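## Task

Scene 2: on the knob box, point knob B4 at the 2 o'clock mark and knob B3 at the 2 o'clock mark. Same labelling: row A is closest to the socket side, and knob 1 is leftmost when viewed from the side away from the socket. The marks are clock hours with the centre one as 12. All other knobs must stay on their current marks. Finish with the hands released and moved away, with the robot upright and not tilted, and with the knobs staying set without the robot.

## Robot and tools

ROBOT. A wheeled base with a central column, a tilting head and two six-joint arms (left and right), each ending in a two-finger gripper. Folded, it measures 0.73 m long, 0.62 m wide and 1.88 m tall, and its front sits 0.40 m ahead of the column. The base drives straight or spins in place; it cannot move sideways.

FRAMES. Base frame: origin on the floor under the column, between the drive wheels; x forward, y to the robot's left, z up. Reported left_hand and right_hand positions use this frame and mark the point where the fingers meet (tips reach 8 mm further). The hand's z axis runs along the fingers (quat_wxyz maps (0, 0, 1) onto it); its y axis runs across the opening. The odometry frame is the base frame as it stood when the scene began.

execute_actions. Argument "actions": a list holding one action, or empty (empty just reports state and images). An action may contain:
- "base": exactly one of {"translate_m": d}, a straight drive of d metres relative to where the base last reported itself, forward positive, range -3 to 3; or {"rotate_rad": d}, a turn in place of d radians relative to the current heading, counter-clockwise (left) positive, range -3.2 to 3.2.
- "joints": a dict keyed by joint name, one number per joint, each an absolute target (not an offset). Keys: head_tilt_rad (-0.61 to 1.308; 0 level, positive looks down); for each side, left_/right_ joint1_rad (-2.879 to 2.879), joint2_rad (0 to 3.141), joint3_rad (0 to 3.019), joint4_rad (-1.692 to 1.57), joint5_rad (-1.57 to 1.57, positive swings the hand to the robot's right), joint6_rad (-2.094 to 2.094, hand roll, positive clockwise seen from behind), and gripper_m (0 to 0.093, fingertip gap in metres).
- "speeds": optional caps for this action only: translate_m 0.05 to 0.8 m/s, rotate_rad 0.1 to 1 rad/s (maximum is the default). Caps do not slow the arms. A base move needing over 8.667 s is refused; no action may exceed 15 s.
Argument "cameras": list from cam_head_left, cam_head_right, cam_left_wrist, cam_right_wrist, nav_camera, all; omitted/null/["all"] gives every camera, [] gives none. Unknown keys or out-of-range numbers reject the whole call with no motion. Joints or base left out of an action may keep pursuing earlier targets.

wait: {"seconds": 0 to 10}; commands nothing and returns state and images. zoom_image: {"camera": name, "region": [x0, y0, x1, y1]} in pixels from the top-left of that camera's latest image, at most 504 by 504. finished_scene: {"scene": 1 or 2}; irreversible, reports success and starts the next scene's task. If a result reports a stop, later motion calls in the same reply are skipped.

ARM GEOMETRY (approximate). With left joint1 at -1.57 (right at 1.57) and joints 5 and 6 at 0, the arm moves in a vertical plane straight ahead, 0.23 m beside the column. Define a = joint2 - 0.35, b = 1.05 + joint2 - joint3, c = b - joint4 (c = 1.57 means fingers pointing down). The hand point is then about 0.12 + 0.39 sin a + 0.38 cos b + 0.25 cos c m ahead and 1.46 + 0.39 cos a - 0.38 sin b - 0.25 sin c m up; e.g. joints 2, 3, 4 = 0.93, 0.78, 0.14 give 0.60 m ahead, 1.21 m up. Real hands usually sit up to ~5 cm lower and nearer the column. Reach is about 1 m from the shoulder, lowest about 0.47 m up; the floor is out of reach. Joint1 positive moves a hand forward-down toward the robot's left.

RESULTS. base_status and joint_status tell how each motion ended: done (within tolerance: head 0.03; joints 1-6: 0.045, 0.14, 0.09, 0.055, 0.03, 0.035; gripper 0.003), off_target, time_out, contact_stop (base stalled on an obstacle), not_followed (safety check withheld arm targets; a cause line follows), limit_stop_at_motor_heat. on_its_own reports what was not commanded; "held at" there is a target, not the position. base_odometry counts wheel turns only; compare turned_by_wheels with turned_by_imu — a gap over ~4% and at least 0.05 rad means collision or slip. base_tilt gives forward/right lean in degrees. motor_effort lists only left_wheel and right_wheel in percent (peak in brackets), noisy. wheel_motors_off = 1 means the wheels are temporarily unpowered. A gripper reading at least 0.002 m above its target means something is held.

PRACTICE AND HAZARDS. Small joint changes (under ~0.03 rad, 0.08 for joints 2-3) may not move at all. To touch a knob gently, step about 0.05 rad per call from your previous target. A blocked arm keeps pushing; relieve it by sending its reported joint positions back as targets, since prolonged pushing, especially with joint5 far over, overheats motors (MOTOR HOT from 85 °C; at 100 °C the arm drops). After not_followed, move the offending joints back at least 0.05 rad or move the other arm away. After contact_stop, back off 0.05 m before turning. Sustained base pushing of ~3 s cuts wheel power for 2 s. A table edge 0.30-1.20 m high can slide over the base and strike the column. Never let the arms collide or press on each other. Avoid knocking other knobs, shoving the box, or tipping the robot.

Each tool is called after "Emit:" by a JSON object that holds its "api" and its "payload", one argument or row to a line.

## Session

Emit:
{"api": "execute_actions", "payload": {
  "actions": [
    {"joints":{"head_tilt_rad":0.35}}
  ],
  "cameras": ["cam_head_left","cam_head_right"]
}}

Scene clock: 0.87 s.
base_odometry: x=+0.000 y=+0.000 heading=+0.000 (m, m, rad; odometry frame)
turned_by_wheels: +0.000 (rad since the last result)
turned_by_imu: +0.000 (rad since the last result)
base_tilt: forward=+0.4 right=-0.2 (deg)
base_status: not commanded
joint_positions: head_tilt_rad=+0.369 left_joint1_rad=-1.570 left_joint2_rad=+0.878 left_joint3_rad=+0.422 left_joint4_rad=-0.985 left_joint5_rad=+0.033 left_joint6_rad=+0.078 left_gripper_m=+0.094 right_joint1_rad=+1.567 right_joint2_rad=+0.883 right_joint3_rad=+0.360 right_joint4_rad=-0.945 right_joint5_rad=+0.062 right_joint6_rad=-0.085 right_gripper_m=+0.095
joint_status: all done
wheel_motors_off: 0
motor_effort: left_wheel=+0(1) right_wheel=+4(4) (%)
left_hand: x=+0.1496 y=+0.2190 z=+1.2576 quat_wxyz=(+0.442, -0.027, -0.896, +0.032) (m; base frame)
right_hand: x=+0.1221 y=-0.2368 z=+1.2612 quat_wxyz=(+0.455, +0.050, -0.889, +0.009) (m; base frame)
pictures: cam_head_left, cam_head_right
Images, in order (width x height): cam_head_left 504x504, cam_head_right 504x504.

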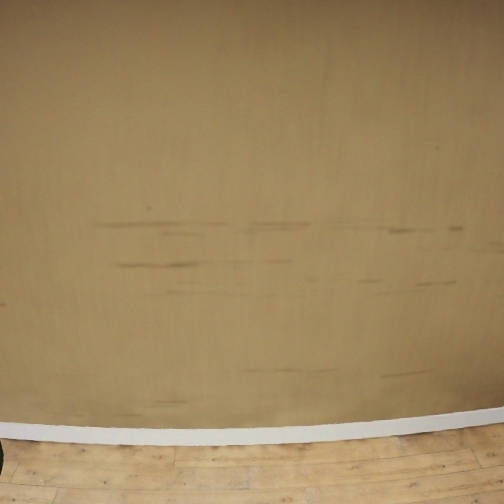

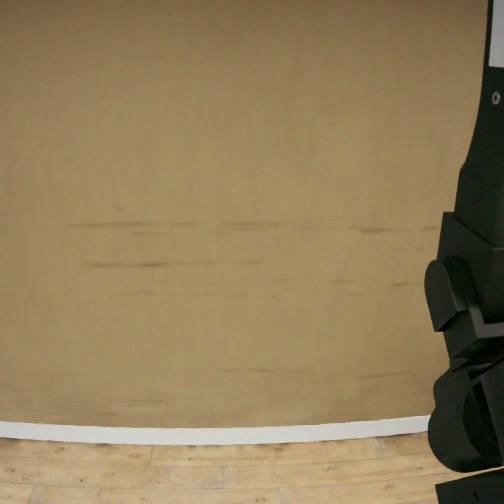

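Emit:
{"api": "execute_actions", "payload": {
  "actions": [],
  "cameras": ["cam_left_wrist","cam_right_wrist"]
}}

Scene clock: 3.03 s.
base_odometry: x=+0.000 y=+0.000 heading=+0.000 (m, m, rad; odometry frame)
turned_by_wheels: +0.000 (rad since the last result)
turned_by_imu: +0.000 (rad since the last result)
base_tilt: forward=+0.5 right=-0.3 (deg)
base_status: not commanded
joint_positions: head_tilt_rad=+0.369 left_joint1_rad=-1.570 left_joint2_rad=+0.878 left_joint3_rad=+0.422 left_joint4_rad=-0.985 left_joint5_rad=+0.033 left_joint6_rad=+0.078 left_gripper_m=+0.094 right_joint1_rad=+1.567 right_joint2_rad=+0.883 right_joint3_rad=+0.360 right_joint4_rad=-0.945 right_joint5_rad=+0.062 right_joint6_rad=-0.085 right_gripper_m=+0.095
joint_status: all done
wheel_motors_off: 0
motor_effort: left_wheel=+0(1) right_wheel=+5(4) (%)
left_hand: x=+0.1496 y=+0.2190 z=+1.2576 quat_wxyz=(+0.442, -0.027, -0.896, +0.032) (m; base frame)
right_hand: x=+0.1221 y=-0.2368 z=+1.2612 quat_wxyz=(+0.455, +0.050, -0.889, +0.009) (m; base frame)
pictures: cam_left_wrist, cam_right_wrist
Images, in order (width x height): cam_left_wrist 504x504, cam_right_wrist 504x504.

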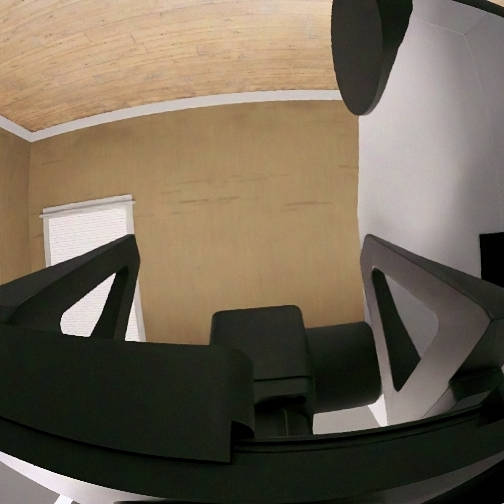

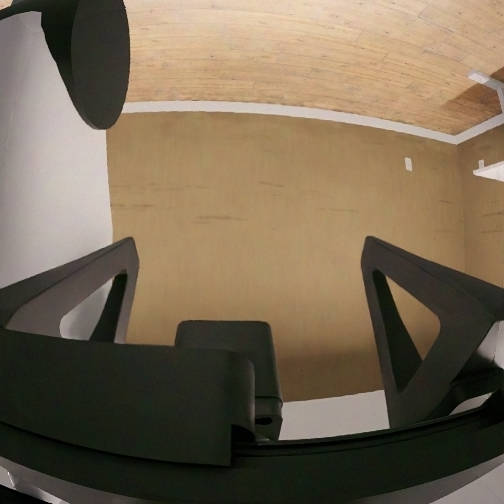

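Emit:
{"api": "execute_actions", "payload": {
  "actions": [
    {"base":{"rotate_rad":-1.7},"joints":{"right_joint1_rad":1.57,"right_joint2_rad":0.75,"right_joint3_rad":1.05,"right_joint4_rad":-0.82,"right_joint5_rad":0,"right_joint6_rad":0,"right_gripper_m":0.017}}
  ],
  "cameras": ["cam_head_left","cam_head_right"]
}}

Scene clock: 9.40 s.
base_odometry: x=+0.000 y=+0.000 heading=-1.699 (m, m, rad; odometry frame)
turned_by_wheels: -1.699 (rad since the last result)
turned_by_imu: -1.690 (rad since the last result)
base_tilt: forward=+0.4 right=-0.2 (deg)
base_status: done
joint_positions: head_tilt_rad=+0.369 left_joint1_rad=-1.570 left_joint2_rad=+0.878 left_joint3_rad=+0.422 left_joint4_rad=-0.985 left_joint5_rad=+0.033 left_joint6_rad=+0.078 left_gripper_m=+0.094 right_joint1_rad=+1.567 right_joint2_rad=+0.762 right_joint3_rad=+1.033 right_joint4_rad=-0.818 right_joint5_rad=+0.002 right_joint6_rad=-0.012 right_gripper_m=+0.017
joint_status: all done
wheel_motors_off: 0
motor_effort: left_wheel=+5(38) right_wheel=-5(38) (%)
left_hand: x=+0.1496 y=+0.2190 z=+1.2576 quat_wxyz=(+0.442, -0.027, -0.896, +0.032) (m; base frame)
right_hand: x=+0.5463 y=-0.2273 z=+1.2947 quat_wxyz=(+0.012, +0.005, -1.000, +0.003) (m; base frame)
pictures: cam_head_left, cam_head_right
Images, in order (width x height): cam_head_left 504x504, cam_head_right 504x504.

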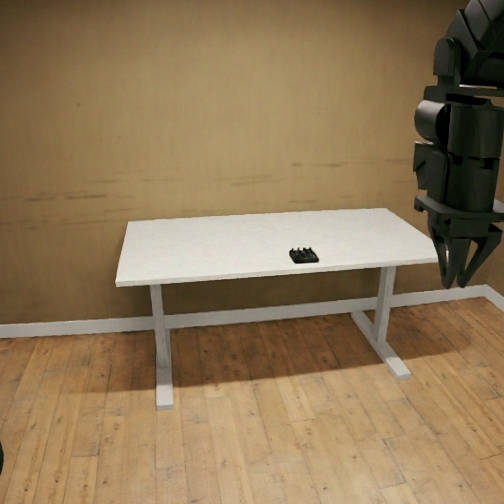

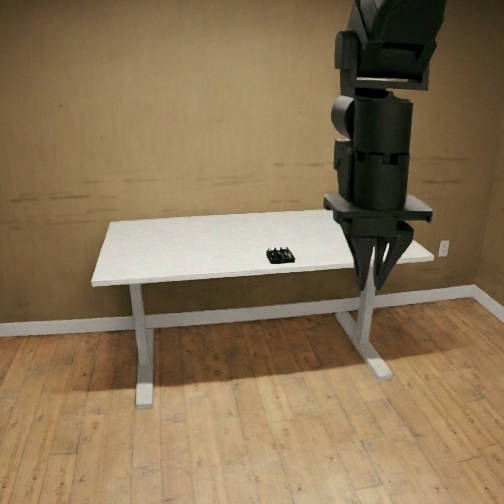

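Emit:
{"api": "execute_actions", "payload": {
  "actions": [
    {"base":{"translate_m":1.3},"joints":{"head_tilt_rad":0.9,"right_joint2_rad":1.6,"right_joint3_rad":1.26,"right_joint4_rad":-0.16}}
  ],
  "cameras": ["cam_head_left","cam_head_right","cam_right_wrist"]
}}

Scene clock: 18.17 s.
base_odometry: x=-0.167 y=-1.289 heading=-1.699 (m, m, rad; odometry frame)
turned_by_wheels: +0.000 (rad since the last result)
turned_by_imu: +0.000 (rad since the last result)
base_tilt: forward=+0.4 right=-0.3 (deg)
base_status: done
joint_positions: head_tilt_rad=+0.902 left_joint1_rad=-1.570 left_joint2_rad=+0.878 left_joint3_rad=+0.422 left_joint4_rad=-0.985 left_joint5_rad=+0.033 left_joint6_rad=+0.078 left_gripper_m=+0.094 right_joint1_rad=+1.567 right_joint2_rad=+1.622 right_joint3_rad=+1.255 right_joint4_rad=-0.165 right_joint5_rad=+0.002 right_joint6_rad=-0.012 right_gripper_m=+0.017
joint_status: all done
wheel_motors_off: 0
motor_effort: left_wheel=+0(57) right_wheel=+1(50) (%)
left_hand: x=+0.1498 y=+0.2190 z=+1.2575 quat_wxyz=(+0.442, -0.027, -0.896, +0.032) (m; base frame)
right_hand: x=+0.5498 y=-0.2285 z=+0.9450 quat_wxyz=(+0.004, +0.005, -1.000, +0.003) (m; base frame)
pictures: cam_head_left, cam_head_right, cam_right_wrist
Images, in order (width x height): cam_head_left 504x504, cam_head_right 504x504, cam_right_wrist 504x504.

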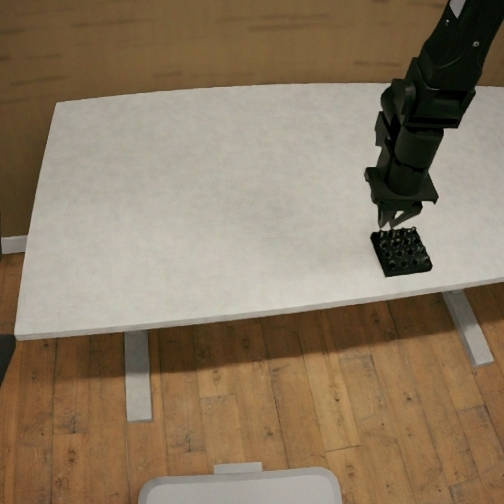

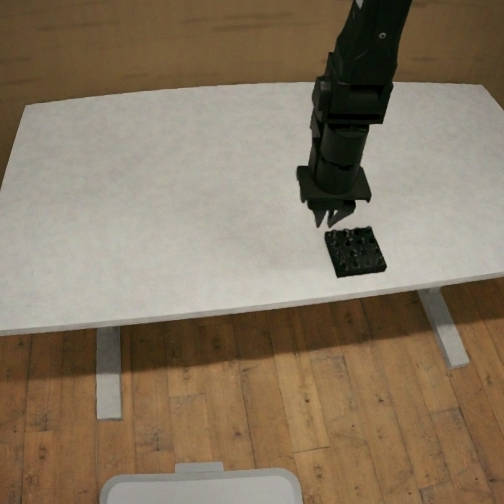

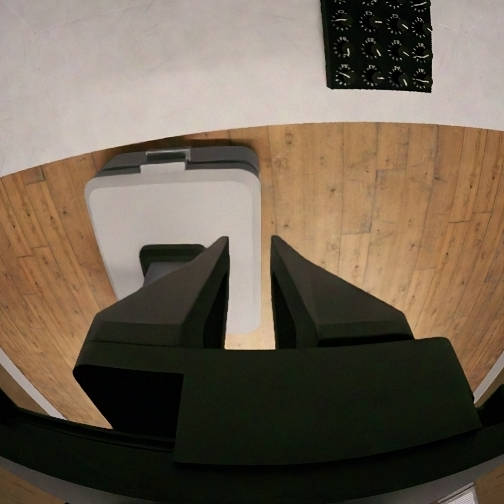

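Emit:
{"api": "execute_actions", "payload": {
  "actions": [
    {"base":{"rotate_rad":-0.18},"joints":{"right_joint2_rad":1.85,"right_joint3_rad":1.47,"right_joint4_rad":-0.12}}
  ],
  "cameras": []
}}

Emit:
{"api": "execute_actions", "payload": {
  "actions": [
    {"base":{"translate_m":0.12}}
  ],
  "cameras": ["cam_head_left","cam_right_wrist"]
}}

Emit:
{"api": "zoom_image", "payload": {
  "camera": "cam_right_wrist",
  "region": [100, 0, 400, 260]
}}

Scene clock: 27.00 s.
base_odometry: x=-0.167 y=-1.290 heading=-1.878 (m, m, rad; odometry frame)
turned_by_wheels: -0.179 (rad since the last result)
turned_by_imu: -0.176 (rad since the last result)
base_tilt: forward=+0.4 right=-0.3 (deg)
base_status: done
joint_positions: head_tilt_rad=+0.902 left_joint1_rad=-1.570 left_joint2_rad=+0.878 left_joint3_rad=+0.422 left_joint4_rad=-0.985 left_joint5_rad=+0.033 left_joint6_rad=+0.078 left_gripper_m=+0.094 right_joint1_rad=+1.566 right_joint2_rad=+1.851 right_joint3_rad=+1.461 right_joint4_rad=-0.120 right_joint5_rad=+0.002 right_joint6_rad=-0.012 right_gripper_m=+0.017
joint_status: all done
wheel_motors_off: 0
motor_effort: left_wheel=+1(43) right_wheel=-1(52) (%)
left_hand: x=+0.1498 y=+0.2190 z=+1.2575 quat_wxyz=(+0.442, -0.027, -0.896, +0.032) (m; base frame)
right_hand: x=+0.5618 y=-0.2297 z=+0.8571 quat_wxyz=(-0.007, +0.005, -1.000, +0.003) (m; base frame)
pictures: none
No camera images: the call's "cameras" was empty. Leave "cameras" out to get every camera's image.

Scene clock: 28.53 s.
base_odometry: x=-0.203 y=-1.404 heading=-1.879 (m, m, rad; odometry frame)
turned_by_wheels: -0.001 (rad since the last result)
turned_by_imu: -0.001 (rad since the last result)
base_tilt: forward=+0.4 right=-0.2 (deg)
base_status: done
joint_positions: head_tilt_rad=+0.902 left_joint1_rad=-1.570 left_joint2_rad=+0.878 left_joint3_rad=+0.423 left_joint4_rad=-0.985 left_joint5_rad=+0.033 left_joint6_rad=+0.078 left_gripper_m=+0.094 right_joint1_rad=+1.566 right_joint2_rad=+1.851 right_joint3_rad=+1.470 right_joint4_rad=-0.120 right_joint5_rad=+0.002 right_joint6_rad=-0.012 right_gripper_m=+0.017
joint_status: not commanded
wheel_motors_off: 0
motor_effort: left_wheel=-1(47) right_wheel=+2(52) (%)
left_hand: x=+0.1502 y=+0.2190 z=+1.2574 quat_wxyz=(+0.441, -0.027, -0.896, +0.032) (m; base frame)
right_hand: x=+0.5676 y=-0.2297 z=+0.8576 quat_wxyz=(-0.011, +0.005, -1.000, +0.003) (m; base frame)
pictures: cam_head_left, cam_right_wrist
Images, in order (width x height): cam_head_left 504x504, cam_right_wrist 504x504.

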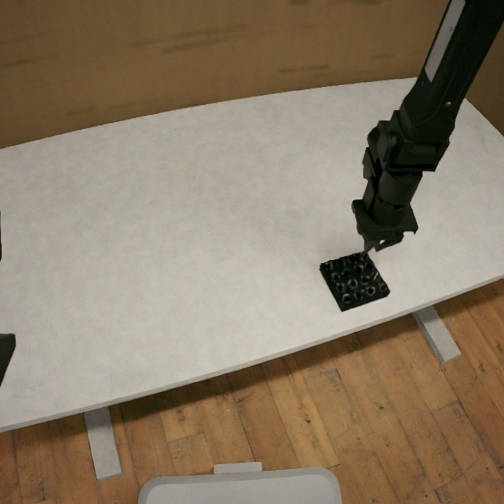

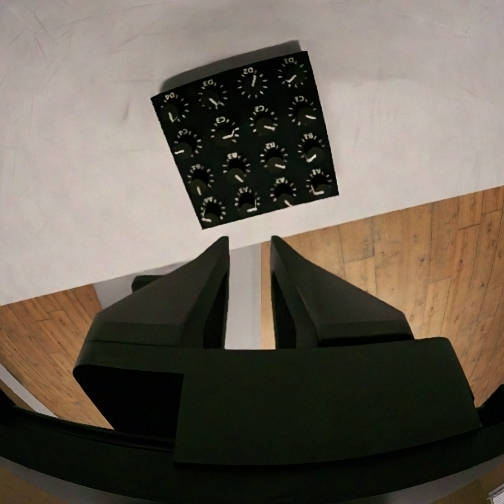

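Region (100, 0, 400, 260) of cam_right_wrist's 504x504 image, scaled by 1.680, with more detail than that image has; it fills the top 437 rows of this view, and the rest is white.

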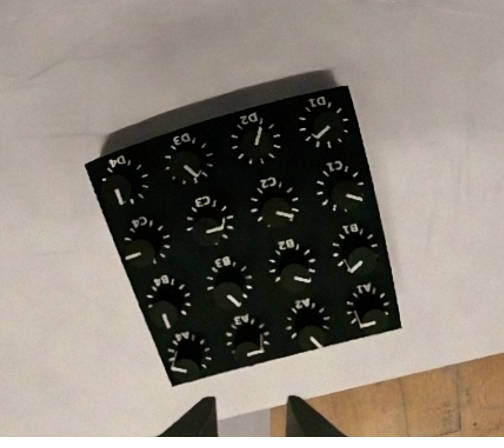

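Emit:
{"api": "execute_actions", "payload": {
  "actions": [
    {"base":{"rotate_rad":0.018},"joints":{"right_joint2_rad":2.04,"right_joint3_rad":1.65}}
  ],
  "cameras": ["cam_right_wrist"]
}}

Scene clock: 33.60 s.
base_odometry: x=-0.203 y=-1.404 heading=-1.862 (m, m, rad; odometry frame)
turned_by_wheels: +0.017 (rad since the last result)
turned_by_imu: +0.017 (rad since the last result)
base_tilt: forward=+0.5 right=-0.3 (deg)
base_status: done
joint_positions: head_tilt_rad=+0.902 left_joint1_rad=-1.570 left_joint2_rad=+0.878 left_joint3_rad=+0.423 left_joint4_rad=-0.985 left_joint5_rad=+0.033 left_joint6_rad=+0.078 left_gripper_m=+0.094 right_joint1_rad=+1.570 right_joint2_rad=+2.034 right_joint3_rad=+1.646 right_joint4_rad=-0.120 right_joint5_rad=+0.002 right_joint6_rad=-0.012 right_gripper_m=+0.017
joint_status: all done
wheel_motors_off: 0
motor_effort: left_wheel=-2(28) right_wheel=+2(33) (%)
left_hand: x=+0.1502 y=+0.2190 z=+1.2574 quat_wxyz=(+0.441, -0.027, -0.896, +0.032) (m; base frame)
right_hand: x=+0.5613 y=-0.2265 z=+0.7870 quat_wxyz=(-0.008, +0.006, -1.000, +0.002) (m; base frame)
pictures: cam_right_wrist
Images, in order (width x height): cam_right_wrist 504x504.

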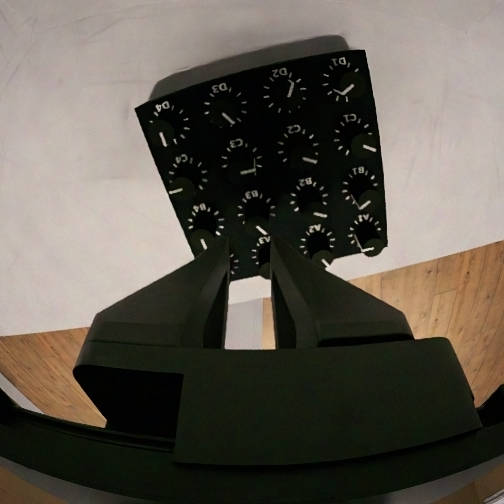

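Emit:
{"api": "execute_actions", "payload": {
  "actions": [
    {"base":{"rotate_rad":-0.006},"joints":{"right_joint2_rad":2.08,"right_joint3_rad":1.69,"right_joint6_rad":0.3}}
  ],
  "cameras": ["cam_right_wrist"]
}}

Scene clock: 37.80 s.
base_odometry: x=-0.203 y=-1.404 heading=-1.866 (m, m, rad; odometry frame)
turned_by_wheels: -0.005 (rad since the last result)
turned_by_imu: -0.004 (rad since the last result)
base_tilt: forward=+0.5 right=-0.2 (deg)
base_status: done
joint_positions: head_tilt_rad=+0.902 left_joint1_rad=-1.570 left_joint2_rad=+0.878 left_joint3_rad=+0.423 left_joint4_rad=-0.985 left_joint5_rad=+0.033 left_joint6_rad=+0.078 left_gripper_m=+0.094 right_joint1_rad=+1.568 right_joint2_rad=+2.053 right_joint3_rad=+1.679 right_joint4_rad=-0.120 right_joint5_rad=+0.002 right_joint6_rad=+0.287 right_gripper_m=+0.017
joint_status: all done
wheel_motors_off: 0
motor_effort: left_wheel=+1(30) right_wheel=-1(28) (%)
left_hand: x=+0.1502 y=+0.2190 z=+1.2574 quat_wxyz=(+0.441, -0.027, -0.896, +0.032) (m; base frame)
right_hand: x=+0.5694 y=-0.2278 z=+0.7806 quat_wxyz=(-0.015, -0.144, -0.990, +0.000) (m; base frame)
pictures: cam_right_wrist
Images, in order (width x height): cam_right_wrist 504x504.

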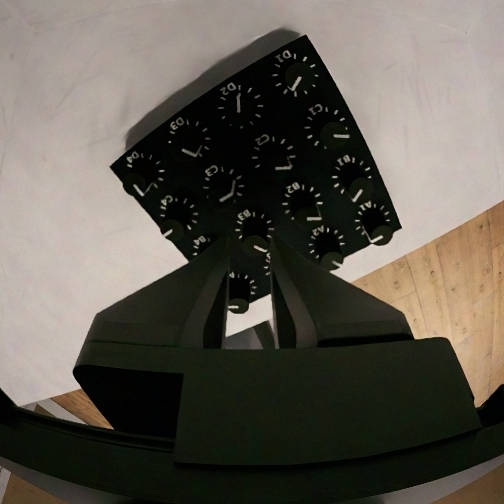

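Emit:
{"api": "execute_actions", "payload": {
  "actions": [
    {"joints":{"right_joint2_rad":2.115,"right_joint3_rad":1.71}}
  ],
  "cameras": ["cam_right_wrist"]
}}

Scene clock: 40.37 s.
base_odometry: x=-0.203 y=-1.404 heading=-1.866 (m, m, rad; odometry frame)
turned_by_wheels: +0.000 (rad since the last result)
turned_by_imu: +0.000 (rad since the last result)
base_tilt: forward=+0.4 right=-0.3 (deg)
base_status: not commanded
joint_positions: head_tilt_rad=+0.902 left_joint1_rad=-1.570 left_joint2_rad=+0.878 left_joint3_rad=+0.423 left_joint4_rad=-0.985 left_joint5_rad=+0.033 left_joint6_rad=+0.078 left_gripper_m=+0.094 right_joint1_rad=+1.568 right_joint2_rad=+2.094 right_joint3_rad=+1.704 right_joint4_rad=-0.120 right_joint5_rad=+0.002 right_joint6_rad=+0.287 right_gripper_m=+0.017
joint_status: all done
wheel_motors_off: 0
motor_effort: left_wheel=+2(2) right_wheel=-2(2) (%)
left_hand: x=+0.1502 y=+0.2190 z=+1.2574 quat_wxyz=(+0.441, -0.027, -0.896, +0.032) (m; base frame)
right_hand: x=+0.5570 y=-0.2278 z=+0.7640 quat_wxyz=(-0.007, -0.144, -0.990, +0.001) (m; base frame)
pictures: cam_right_wrist
Images, in order (width x height): cam_right_wrist 504x504.

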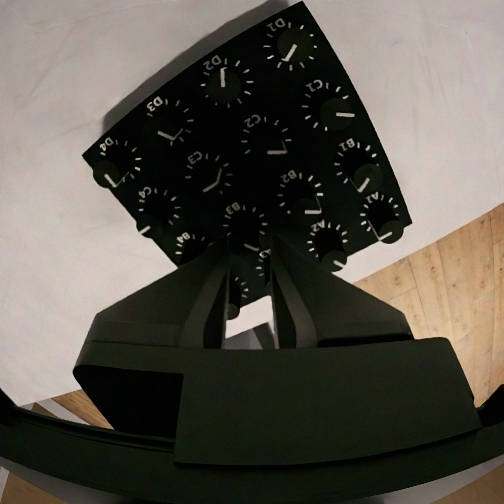

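Emit:
{"api": "execute_actions", "payload": {
  "actions": [
    {"base":{"translate_m":0.007}}
  ],
  "cameras": []
}}

Emit:
{"api": "execute_actions", "payload": {
  "actions": [
    {"joints":{"right_joint2_rad":2.135,"right_joint3_rad":1.725}}
  ],
  "cameras": ["cam_right_wrist"]
}}

Emit:
{"api": "execute_actions", "payload": {
  "actions": [
    {"joints":{"right_gripper_m":0.004}}
  ],
  "cameras": ["cam_right_wrist"]
}}

Scene clock: 45.10 s.
base_odometry: x=-0.205 y=-1.411 heading=-1.865 (m, m, rad; odometry frame)
turned_by_wheels: +0.001 (rad since the last result)
turned_by_imu: +0.001 (rad since the last result)
base_tilt: forward=+0.5 right=-0.3 (deg)
base_status: done
joint_positions: head_tilt_rad=+0.902 left_joint1_rad=-1.570 left_joint2_rad=+0.878 left_joint3_rad=+0.423 left_joint4_rad=-0.985 left_joint5_rad=+0.033 left_joint6_rad=+0.078 left_gripper_m=+0.094 right_joint1_rad=+1.568 right_joint2_rad=+2.096 right_joint3_rad=+1.709 right_joint4_rad=-0.120 right_joint5_rad=+0.002 right_joint6_rad=+0.287 right_gripper_m=+0.017
joint_status: not commanded
wheel_motors_off: 0
motor_effort: left_wheel=+0(40) right_wheel=-1(49) (%)
left_hand: x=+0.1504 y=+0.2190 z=+1.2573 quat_wxyz=(+0.441, -0.027, -0.896, +0.032) (m; base frame)
right_hand: x=+0.5583 y=-0.2278 z=+0.7634 quat_wxyz=(-0.008, -0.144, -0.990, +0.001) (m; base frame)
pictures: none
No camera images: the call's "cameras" was empty. Leave "cameras" out to get every camera's image.

Scene clock: 45.70 s.
base_odometry: x=-0.205 y=-1.411 heading=-1.865 (m, m, rad; odometry frame)
turned_by_wheels: +0.000 (rad since the last result)
turned_by_imu: +0.000 (rad since the last result)
base_tilt: forward=+0.4 right=-0.2 (deg)
base_status: not commanded
joint_positions: head_tilt_rad=+0.902 left_joint1_rad=-1.570 left_joint2_rad=+0.878 left_joint3_rad=+0.423 left_joint4_rad=-0.985 left_joint5_rad=+0.033 left_joint6_rad=+0.078 left_gripper_m=+0.094 right_joint1_rad=+1.568 right_joint2_rad=+2.108 right_joint3_rad=+1.715 right_joint4_rad=-0.120 right_joint5_rad=+0.002 right_joint6_rad=+0.287 right_gripper_m=+0.017
joint_status: all done
wheel_motors_off: 0
motor_effort: left_wheel=+1(1) right_wheel=-1(1) (%)
left_hand: x=+0.1504 y=+0.2190 z=+1.2573 quat_wxyz=(+0.441, -0.027, -0.896, +0.032) (m; base frame)
right_hand: x=+0.5539 y=-0.2278 z=+0.7586 quat_wxyz=(-0.006, -0.144, -0.990, +0.001) (m; base frame)
pictures: cam_right_wrist
Images, in order (width x height): cam_right_wrist 504x504.

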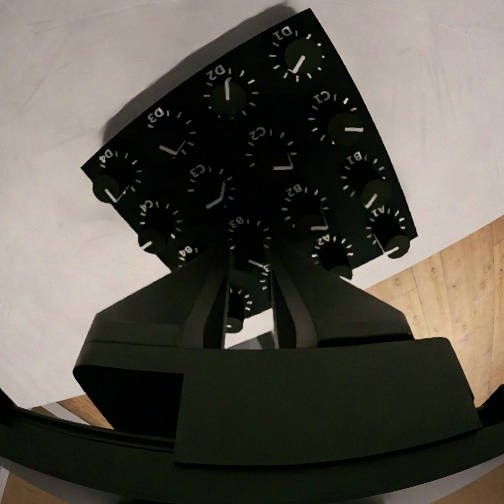

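Scene clock: 46.13 s.
base_odometry: x=-0.205 y=-1.411 heading=-1.865 (m, m, rad; odometry frame)
turned_by_wheels: +0.000 (rad since the last result)
turned_by_imu: +0.000 (rad since the last result)
base_tilt: forward=+0.5 right=-0.3 (deg)
base_status: not commanded
joint_positions: head_tilt_rad=+0.902 left_joint1_rad=-1.570 left_joint2_rad=+0.878 left_joint3_rad=+0.423 left_joint4_rad=-0.985 left_joint5_rad=+0.033 left_joint6_rad=+0.078 left_gripper_m=+0.094 right_joint1_rad=+1.568 right_joint2_rad=+2.108 right_joint3_rad=+1.715 right_joint4_rad=-0.120 right_joint5_rad=+0.002 right_joint6_rad=+0.287 right_gripper_m=+0.009
joint_status: right_gripper_m off_target (ended at +0.009, target +0.004)
wheel_motors_off: 0
motor_effort: left_wheel=+2(1) right_wheel=-2(1) (%)
left_hand: x=+0.1504 y=+0.2190 z=+1.2573 quat_wxyz=(+0.441, -0.027, -0.896, +0.032) (m; base frame)
right_hand: x=+0.5539 y=-0.2277 z=+0.7586 quat_wxyz=(-0.006, -0.144, -0.990, +0.001) (m; base frame)
pictures: cam_right_wrist
Images, in order (width x height): cam_right_wrist 504x504.

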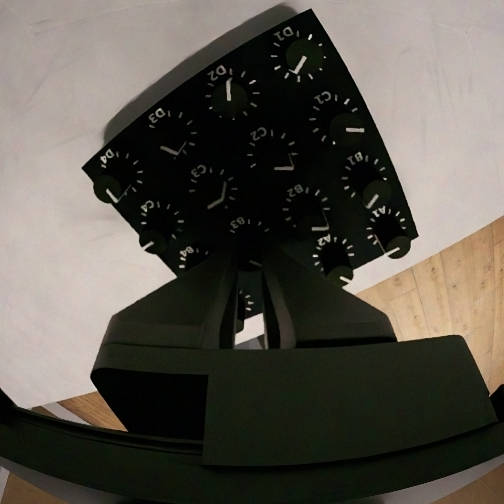

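Emit:
{"api": "execute_actions", "payload": {
  "actions": [
    {"joints":{"right_gripper_m":0.014}}
  ],
  "cameras": []
}}

Emit:
{"api": "execute_actions", "payload": {
  "actions": [
    {"base":{"translate_m":0.003}}
  ],
  "cameras": []
}}

Emit:
{"api": "execute_actions", "payload": {
  "actions": [
    {"joints":{"right_gripper_m":0.004}}
  ],
  "cameras": []
}}

Emit:
{"api": "execute_actions", "payload": {
  "actions": [
    {"joints":{"right_joint6_rad":1.9}}
  ],
  "cameras": []
}}

Emit:
{"api": "execute_actions", "payload": {
  "actions": [
    {"joints":{"right_gripper_m":0.016}}
  ],
  "cameras": []
}}

Emit:
{"api": "execute_actions", "payload": {
  "actions": [
    {"joints":{"right_joint2_rad":2.05,"right_joint3_rad":1.67}}
  ],
  "cameras": []
}}

Emit:
{"api": "execute_actions", "payload": {
  "actions": [
    {"base":{"rotate_rad":0.048},"joints":{"right_joint6_rad":0.3}}
  ],
  "cameras": []
}}

Emit:
{"api": "execute_actions", "payload": {
  "actions": [
    {"base":{"translate_m":-0.017}}
  ],
  "cameras": ["cam_right_wrist"]
}}

Scene clock: 54.40 s.
base_odometry: x=-0.205 y=-1.411 heading=-1.865 (m, m, rad; odometry frame)
turned_by_wheels: +0.000 (rad since the last result)
turned_by_imu: +0.000 (rad since the last result)
base_tilt: forward=+0.4 right=-0.3 (deg)
base_status: not commanded
joint_positions: head_tilt_rad=+0.902 left_joint1_rad=-1.570 left_joint2_rad=+0.878 left_joint3_rad=+0.423 left_joint4_rad=-0.985 left_joint5_rad=+0.033 left_joint6_rad=+0.078 left_gripper_m=+0.094 right_joint1_rad=+1.568 right_joint2_rad=+2.108 right_joint3_rad=+1.715 right_joint4_rad=-0.120 right_joint5_rad=+0.002 right_joint6_rad=+0.287 right_gripper_m=+0.014
joint_status: all done
wheel_motors_off: 0
motor_effort: left_wheel=+1(1) right_wheel=-2(1) (%)
left_hand: x=+0.1504 y=+0.2190 z=+1.2573 quat_wxyz=(+0.441, -0.027, -0.896, +0.032) (m; base frame)
right_hand: x=+0.5539 y=-0.2277 z=+0.7586 quat_wxyz=(-0.006, -0.144, -0.990, +0.001) (m; base frame)
pictures: none
No camera images: the call's "cameras" was empty. Leave "cameras" out to get every camera's image.

Scene clock: 55.30 s.
base_odometry: x=-0.206 y=-1.414 heading=-1.865 (m, m, rad; odometry frame)
turned_by_wheels: +0.001 (rad since the last result)
turned_by_imu: +0.001 (rad since the last result)
base_tilt: forward=+0.4 right=-0.3 (deg)
base_status: done
joint_positions: head_tilt_rad=+0.902 left_joint1_rad=-1.570 left_joint2_rad=+0.877 left_joint3_rad=+0.421 left_joint4_rad=-0.985 left_joint5_rad=+0.033 left_joint6_rad=+0.078 left_gripper_m=+0.094 right_joint1_rad=+1.568 right_joint2_rad=+2.111 right_joint3_rad=+1.718 right_joint4_rad=-0.120 right_joint5_rad=+0.002 right_joint6_rad=+0.287 right_gripper_m=+0.014
joint_status: not commanded
wheel_motors_off: 0
motor_effort: left_wheel=-1(40) right_wheel=+0(54) (%)
left_hand: x=+0.1491 y=+0.2190 z=+1.2578 quat_wxyz=(+0.442, -0.027, -0.896, +0.032) (m; base frame)
right_hand: x=+0.5538 y=-0.2277 z=+0.7573 quat_wxyz=(-0.006, -0.144, -0.990, +0.001) (m; base frame)
pictures: none
No camera images: the call's "cameras" was empty. Leave "cameras" out to get every camera's image.

Scene clock: 55.73 s.
base_odometry: x=-0.206 y=-1.414 heading=-1.865 (m, m, rad; odometry frame)
turned_by_wheels: +0.000 (rad since the last result)
turned_by_imu: +0.000 (rad since the last result)
base_tilt: forward=+0.4 right=-0.2 (deg)
base_status: not commanded
joint_positions: head_tilt_rad=+0.902 left_joint1_rad=-1.570 left_joint2_rad=+0.877 left_joint3_rad=+0.421 left_joint4_rad=-0.985 left_joint5_rad=+0.033 left_joint6_rad=+0.078 left_gripper_m=+0.094 right_joint1_rad=+1.568 right_joint2_rad=+2.111 right_joint3_rad=+1.718 right_joint4_rad=-0.120 right_joint5_rad=+0.002 right_joint6_rad=+0.287 right_gripper_m=+0.009
joint_status: right_gripper_m off_target (ended at +0.009, target +0.004)
wheel_motors_off: 0
motor_effort: left_wheel=+0(0) right_wheel=+0(0) (%)
left_hand: x=+0.1491 y=+0.2190 z=+1.2578 quat_wxyz=(+0.442, -0.027, -0.896, +0.032) (m; base frame)
right_hand: x=+0.5538 y=-0.2277 z=+0.7573 quat_wxyz=(-0.006, -0.144, -0.990, +0.001) (m; base frame)
pictures: none
No camera images: the call's "cameras" was empty. Leave "cameras" out to get every camera's image.

Scene clock: 57.47 s.
base_odometry: x=-0.206 y=-1.414 heading=-1.865 (m, m, rad; odometry frame)
turned_by_wheels: +0.000 (rad since the last result)
turned_by_imu: +0.000 (rad since the last result)
base_tilt: forward=+0.4 right=-0.3 (deg)
base_status: not commanded
joint_positions: head_tilt_rad=+0.902 left_joint1_rad=-1.570 left_joint2_rad=+0.877 left_joint3_rad=+0.421 left_joint4_rad=-0.985 left_joint5_rad=+0.033 left_joint6_rad=+0.078 left_gripper_m=+0.094 right_joint1_rad=+1.567 right_joint2_rad=+2.112 right_joint3_rad=+1.718 right_joint4_rad=-0.128 right_joint5_rad=+0.004 right_joint6_rad=+1.885 right_gripper_m=+0.009
joint_status: all done
wheel_motors_off: 0
motor_effort: left_wheel=+0(0) right_wheel=+0(0) (%)
left_hand: x=+0.1491 y=+0.2190 z=+1.2578 quat_wxyz=(+0.442, -0.027, -0.896, +0.032) (m; base frame)
right_hand: x=+0.5514 y=-0.2290 z=+0.7572 quat_wxyz=(-0.003, -0.810, -0.587, +0.001) (m; base frame)
pictures: none
No camera images: the call's "cameras" was empty. Leave "cameras" out to get every camera's image.

Scene clock: 57.93 s.
base_odometry: x=-0.206 y=-1.414 heading=-1.865 (m, m, rad; odometry frame)
turned_by_wheels: +0.000 (rad since the last result)
turned_by_imu: +0.000 (rad since the last result)
base_tilt: forward=+0.5 right=-0.2 (deg)
base_status: not commanded
joint_positions: head_tilt_rad=+0.902 left_joint1_rad=-1.570 left_joint2_rad=+0.877 left_joint3_rad=+0.421 left_joint4_rad=-0.985 left_joint5_rad=+0.033 left_joint6_rad=+0.078 left_gripper_m=+0.094 right_joint1_rad=+1.567 right_joint2_rad=+2.112 right_joint3_rad=+1.718 right_joint4_rad=-0.127 right_joint5_rad=+0.004 right_joint6_rad=+1.886 right_gripper_m=+0.016
joint_status: all done
wheel_motors_off: 0
motor_effort: left_wheel=+1(0) right_wheel=+0(0) (%)
left_hand: x=+0.1491 y=+0.2190 z=+1.2578 quat_wxyz=(+0.442, -0.027, -0.896, +0.032) (m; base frame)
right_hand: x=+0.5513 y=-0.2290 z=+0.7570 quat_wxyz=(-0.003, -0.810, -0.587, +0.001) (m; base frame)
pictures: none
No camera images: the call's "cameras" was empty. Leave "cameras" out to get every camera's image.

Scene clock: 58.73 s.
base_odometry: x=-0.206 y=-1.414 heading=-1.865 (m, m, rad; odometry frame)
turned_by_wheels: +0.000 (rad since the last result)
turned_by_imu: +0.000 (rad since the last result)
base_tilt: forward=+0.5 right=-0.2 (deg)
base_status: not commanded
joint_positions: head_tilt_rad=+0.902 left_joint1_rad=-1.570 left_joint2_rad=+0.877 left_joint3_rad=+0.421 left_joint4_rad=-0.985 left_joint5_rad=+0.033 left_joint6_rad=+0.078 left_gripper_m=+0.094 right_joint1_rad=+1.567 right_joint2_rad=+2.072 right_joint3_rad=+1.670 right_joint4_rad=-0.122 right_joint5_rad=+0.003 right_joint6_rad=+1.887 right_gripper_m=+0.016
joint_status: all done
wheel_motors_off: 0
motor_effort: left_wheel=+0(0) right_wheel=-1(1) (%)
left_hand: x=+0.1491 y=+0.2190 z=+1.2578 quat_wxyz=(+0.442, -0.027, -0.896, +0.032) (m; base frame)
right_hand: x=+0.5500 y=-0.2289 z=+0.7716 quat_wxyz=(-0.002, -0.810, -0.586, +0.002) (m; base frame)
pictures: none
No camera images: the call's "cameras" was empty. Leave "cameras" out to get every camera's image.

Scene clock: 60.47 s.
base_odometry: x=-0.206 y=-1.414 heading=-1.818 (m, m, rad; odometry frame)
turned_by_wheels: +0.046 (rad since the last result)
turned_by_imu: +0.047 (rad since the last result)
base_tilt: forward=+0.6 right=-0.2 (deg)
base_status: done
joint_positions: head_tilt_rad=+0.902 left_joint1_rad=-1.570 left_joint2_rad=+0.877 left_joint3_rad=+0.421 left_joint4_rad=-0.985 left_joint5_rad=+0.033 left_joint6_rad=+0.078 left_gripper_m=+0.094 right_joint1_rad=+1.569 right_joint2_rad=+2.072 right_joint3_rad=+1.670 right_joint4_rad=-0.122 right_joint5_rad=+0.003 right_joint6_rad=+0.313 right_gripper_m=+0.016
joint_status: all done
wheel_motors_off: 0
motor_effort: left_wheel=-1(37) right_wheel=+2(34) (%)
left_hand: x=+0.1491 y=+0.2190 z=+1.2578 quat_wxyz=(+0.442, -0.027, -0.896, +0.032) (m; base frame)
right_hand: x=+0.5503 y=-0.2272 z=+0.7718 quat_wxyz=(+0.000, -0.156, -0.988, +0.002) (m; base frame)
pictures: none
No camera images: the call's "cameras" was empty. Leave "cameras" out to get every camera's image.

Scene clock: 61.50 s.
base_odometry: x=-0.202 y=-1.397 heading=-1.820 (m, m, rad; odometry frame)
turned_by_wheels: -0.002 (rad since the last result)
turned_by_imu: -0.001 (rad since the last result)
base_tilt: forward=+0.4 right=-0.3 (deg)
base_status: done
joint_positions: head_tilt_rad=+0.903 left_joint1_rad=-1.570 left_joint2_rad=+0.877 left_joint3_rad=+0.420 left_joint4_rad=-0.985 left_joint5_rad=+0.033 left_joint6_rad=+0.078 left_gripper_m=+0.094 right_joint1_rad=+1.569 right_joint2_rad=+2.069 right_joint3_rad=+1.666 right_joint4_rad=-0.122 right_joint5_rad=+0.003 right_joint6_rad=+0.313 right_gripper_m=+0.016
joint_status: not commanded
wheel_motors_off: 0
motor_effort: left_wheel=-1(64) right_wheel=+2(46) (%)
left_hand: x=+0.1488 y=+0.2190 z=+1.2579 quat_wxyz=(+0.442, -0.027, -0.896, +0.032) (m; base frame)
right_hand: x=+0.5498 y=-0.2272 z=+0.7729 quat_wxyz=(+0.000, -0.156, -0.988, +0.002) (m; base frame)
pictures: cam_right_wrist
Images, in order (width x height): cam_right_wrist 504x504.

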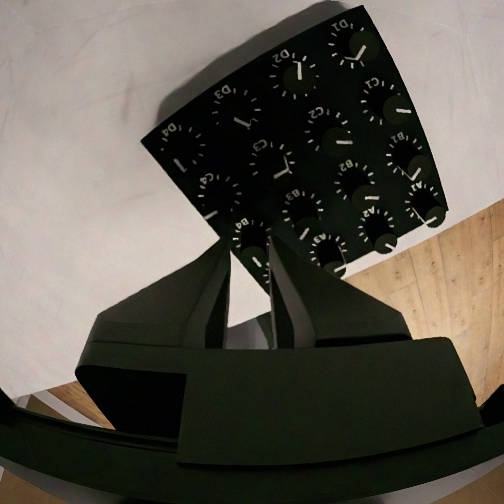

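Emit:
{"api": "execute_actions", "payload": {
  "actions": [
    {"base":{"translate_m":-0.007}}
  ],
  "cameras": []
}}

Emit:
{"api": "execute_actions", "payload": {
  "actions": [
    {"joints":{"right_joint2_rad":2.13,"right_joint3_rad":1.715}}
  ],
  "cameras": ["cam_right_wrist"]
}}

Emit:
{"api": "execute_actions", "payload": {
  "actions": [
    {"joints":{"right_gripper_m":0.004}}
  ],
  "cameras": ["cam_right_wrist"]
}}

Scene clock: 66.63 s.
base_odometry: x=-0.200 y=-1.391 heading=-1.821 (m, m, rad; odometry frame)
turned_by_wheels: -0.001 (rad since the last result)
turned_by_imu: -0.001 (rad since the last result)
base_tilt: forward=+0.4 right=-0.3 (deg)
base_status: done
joint_positions: head_tilt_rad=+0.903 left_joint1_rad=-1.570 left_joint2_rad=+0.876 left_joint3_rad=+0.418 left_joint4_rad=-0.985 left_joint5_rad=+0.033 left_joint6_rad=+0.078 left_gripper_m=+0.094 right_joint1_rad=+1.569 right_joint2_rad=+2.067 right_joint3_rad=+1.665 right_joint4_rad=-0.122 right_joint5_rad=+0.003 right_joint6_rad=+0.313 right_gripper_m=+0.016
joint_status: not commanded
wheel_motors_off: 0
motor_effort: left_wheel=-1(65) right_wheel=+1(46) (%)
left_hand: x=+0.1481 y=+0.2190 z=+1.2582 quat_wxyz=(+0.443, -0.027, -0.896, +0.032) (m; base frame)
right_hand: x=+0.5508 y=-0.2272 z=+0.7737 quat_wxyz=(-0.001, -0.156, -0.988, +0.002) (m; base frame)
pictures: none
No camera images: the call's "cameras" was empty. Leave "cameras" out to get every camera's image.

Scene clock: 67.33 s.
base_odometry: x=-0.200 y=-1.391 heading=-1.821 (m, m, rad; odometry frame)
turned_by_wheels: +0.000 (rad since the last result)
turned_by_imu: +0.000 (rad since the last result)
base_tilt: forward=+0.4 right=-0.3 (deg)
base_status: not commanded
joint_positions: head_tilt_rad=+0.903 left_joint1_rad=-1.570 left_joint2_rad=+0.876 left_joint3_rad=+0.418 left_joint4_rad=-0.985 left_joint5_rad=+0.033 left_joint6_rad=+0.078 left_gripper_m=+0.094 right_joint1_rad=+1.569 right_joint2_rad=+2.093 right_joint3_rad=+1.713 right_joint4_rad=-0.121 right_joint5_rad=+0.002 right_joint6_rad=+0.313 right_gripper_m=+0.016
joint_status: all done
wheel_motors_off: 0
motor_effort: left_wheel=-2(3) right_wheel=+2(2) (%)
left_hand: x=+0.1481 y=+0.2190 z=+1.2582 quat_wxyz=(+0.443, -0.027, -0.896, +0.032) (m; base frame)
right_hand: x=+0.5629 y=-0.2272 z=+0.7648 quat_wxyz=(-0.012, -0.156, -0.988, +0.000) (m; base frame)
pictures: cam_right_wrist
Images, in order (width x height): cam_right_wrist 504x504.

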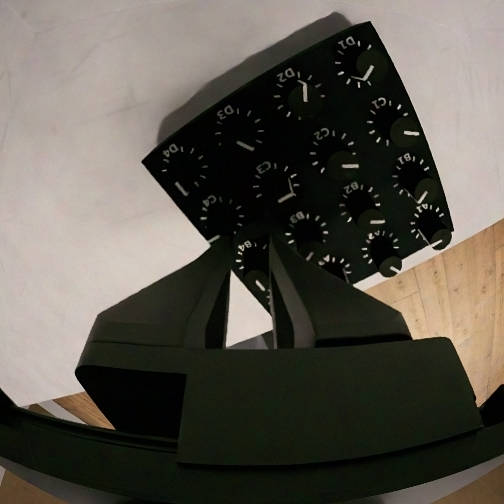

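Scene clock: 67.77 s.
base_odometry: x=-0.200 y=-1.391 heading=-1.821 (m, m, rad; odometry frame)
turned_by_wheels: +0.000 (rad since the last result)
turned_by_imu: +0.000 (rad since the last result)
base_tilt: forward=+0.4 right=-0.2 (deg)
base_status: not commanded
joint_positions: head_tilt_rad=+0.903 left_joint1_rad=-1.570 left_joint2_rad=+0.876 left_joint3_rad=+0.418 left_joint4_rad=-0.985 left_joint5_rad=+0.033 left_joint6_rad=+0.078 left_gripper_m=+0.094 right_joint1_rad=+1.570 right_joint2_rad=+2.093 right_joint3_rad=+1.713 right_joint4_rad=-0.121 right_joint5_rad=-0.001 right_joint6_rad=+0.313 right_gripper_m=+0.004
joint_status: all done
wheel_motors_off: 0
motor_effort: left_wheel=-2(3) right_wheel=+2(2) (%)
left_hand: x=+0.1481 y=+0.2190 z=+1.2582 quat_wxyz=(+0.443, -0.027, -0.896, +0.032) (m; base frame)
right_hand: x=+0.5629 y=-0.2259 z=+0.7648 quat_wxyz=(-0.011, -0.156, -0.988, -0.002) (m; base frame)
pictures: cam_right_wrist
Images, in order (width x height): cam_right_wrist 504x504.

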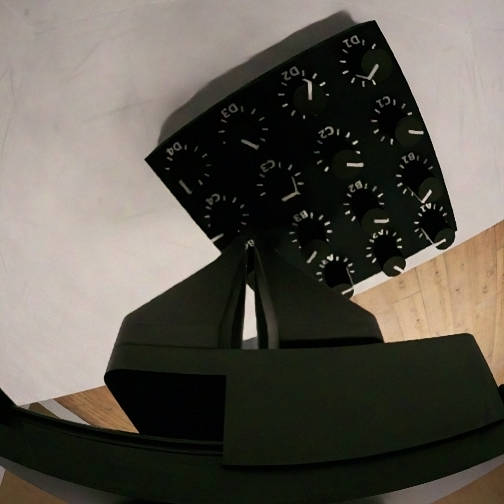

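Emit:
{"api": "execute_actions", "payload": {
  "actions": [
    {"joints":{"right_joint2_rad":2.055}}
  ],
  "cameras": []
}}

Emit:
{"api": "execute_actions", "payload": {
  "actions": [
    {"base":{"translate_m":-0.008},"joints":{"right_gripper_m":0.017}}
  ],
  "cameras": []
}}

Emit:
{"api": "execute_actions", "payload": {
  "actions": [
    {"joints":{"right_joint2_rad":2.13}}
  ],
  "cameras": ["cam_right_wrist"]
}}

Scene clock: 72.50 s.
base_odometry: x=-0.200 y=-1.391 heading=-1.821 (m, m, rad; odometry frame)
turned_by_wheels: +0.000 (rad since the last result)
turned_by_imu: +0.000 (rad since the last result)
base_tilt: forward=+0.4 right=-0.3 (deg)
base_status: not commanded
joint_positions: head_tilt_rad=+0.903 left_joint1_rad=-1.570 left_joint2_rad=+0.876 left_joint3_rad=+0.418 left_joint4_rad=-0.985 left_joint5_rad=+0.033 left_joint6_rad=+0.078 left_gripper_m=+0.094 right_joint1_rad=+1.570 right_joint2_rad=+2.081 right_joint3_rad=+1.713 right_joint4_rad=-0.121 right_joint5_rad=-0.001 right_joint6_rad=+0.313 right_gripper_m=+0.004
joint_status: all done
wheel_motors_off: 0
motor_effort: left_wheel=-2(2) right_wheel=+2(2) (%)
left_hand: x=+0.1481 y=+0.2190 z=+1.2582 quat_wxyz=(+0.443, -0.027, -0.896, +0.032) (m; base frame)
right_hand: x=+0.5716 y=-0.2259 z=+0.7704 quat_wxyz=(-0.017, -0.156, -0.988, -0.003) (m; base frame)
pictures: none
No camera images: the call's "cameras" was empty. Leave "cameras" out to get every camera's image.

Scene clock: 73.20 s.
base_odometry: x=-0.198 y=-1.383 heading=-1.822 (m, m, rad; odometry frame)
turned_by_wheels: -0.001 (rad since the last result)
turned_by_imu: -0.001 (rad since the last result)
base_tilt: forward=+0.5 right=-0.3 (deg)
base_status: done
joint_positions: head_tilt_rad=+0.903 left_joint1_rad=-1.570 left_joint2_rad=+0.876 left_joint3_rad=+0.419 left_joint4_rad=-0.985 left_joint5_rad=+0.033 left_joint6_rad=+0.078 left_gripper_m=+0.094 right_joint1_rad=+1.570 right_joint2_rad=+2.077 right_joint3_rad=+1.712 right_joint4_rad=-0.121 right_joint5_rad=-0.001 right_joint6_rad=+0.313 right_gripper_m=+0.017
joint_status: all done
wheel_motors_off: 0
motor_effort: left_wheel=-1(63) right_wheel=+1(36) (%)
left_hand: x=+0.1485 y=+0.2190 z=+1.2580 quat_wxyz=(+0.442, -0.027, -0.896, +0.032) (m; base frame)
right_hand: x=+0.5738 y=-0.2259 z=+0.7722 quat_wxyz=(-0.019, -0.156, -0.988, -0.003) (m; base frame)
pictures: none
No camera images: the call's "cameras" was empty. Leave "cameras" out to get every camera's image.

Scene clock: 73.97 s.
base_odometry: x=-0.198 y=-1.383 heading=-1.822 (m, m, rad; odometry frame)
turned_by_wheels: +0.000 (rad since the last result)
turned_by_imu: +0.000 (rad since the last result)
base_tilt: forward=+0.5 right=-0.3 (deg)
base_status: not commanded
joint_positions: head_tilt_rad=+0.903 left_joint1_rad=-1.570 left_joint2_rad=+0.876 left_joint3_rad=+0.419 left_joint4_rad=-0.985 left_joint5_rad=+0.033 left_joint6_rad=+0.078 left_gripper_m=+0.094 right_joint1_rad=+1.570 right_joint2_rad=+2.107 right_joint3_rad=+1.712 right_joint4_rad=-0.121 right_joint5_rad=-0.002 right_joint6_rad=+0.313 right_gripper_m=+0.017
joint_status: all done
wheel_motors_off: 0
motor_effort: left_wheel=-1(1) right_wheel=+1(1) (%)
left_hand: x=+0.1485 y=+0.2190 z=+1.2580 quat_wxyz=(+0.442, -0.027, -0.896, +0.032) (m; base frame)
right_hand: x=+0.5524 y=-0.2258 z=+0.7586 quat_wxyz=(-0.004, -0.156, -0.988, -0.001) (m; base frame)
pictures: cam_right_wrist
Images, in order (width x height): cam_right_wrist 504x504.

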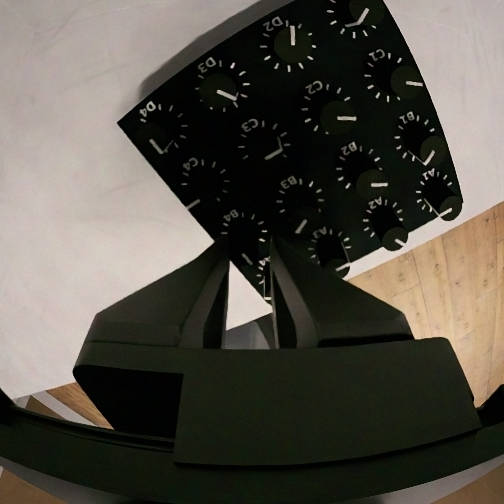

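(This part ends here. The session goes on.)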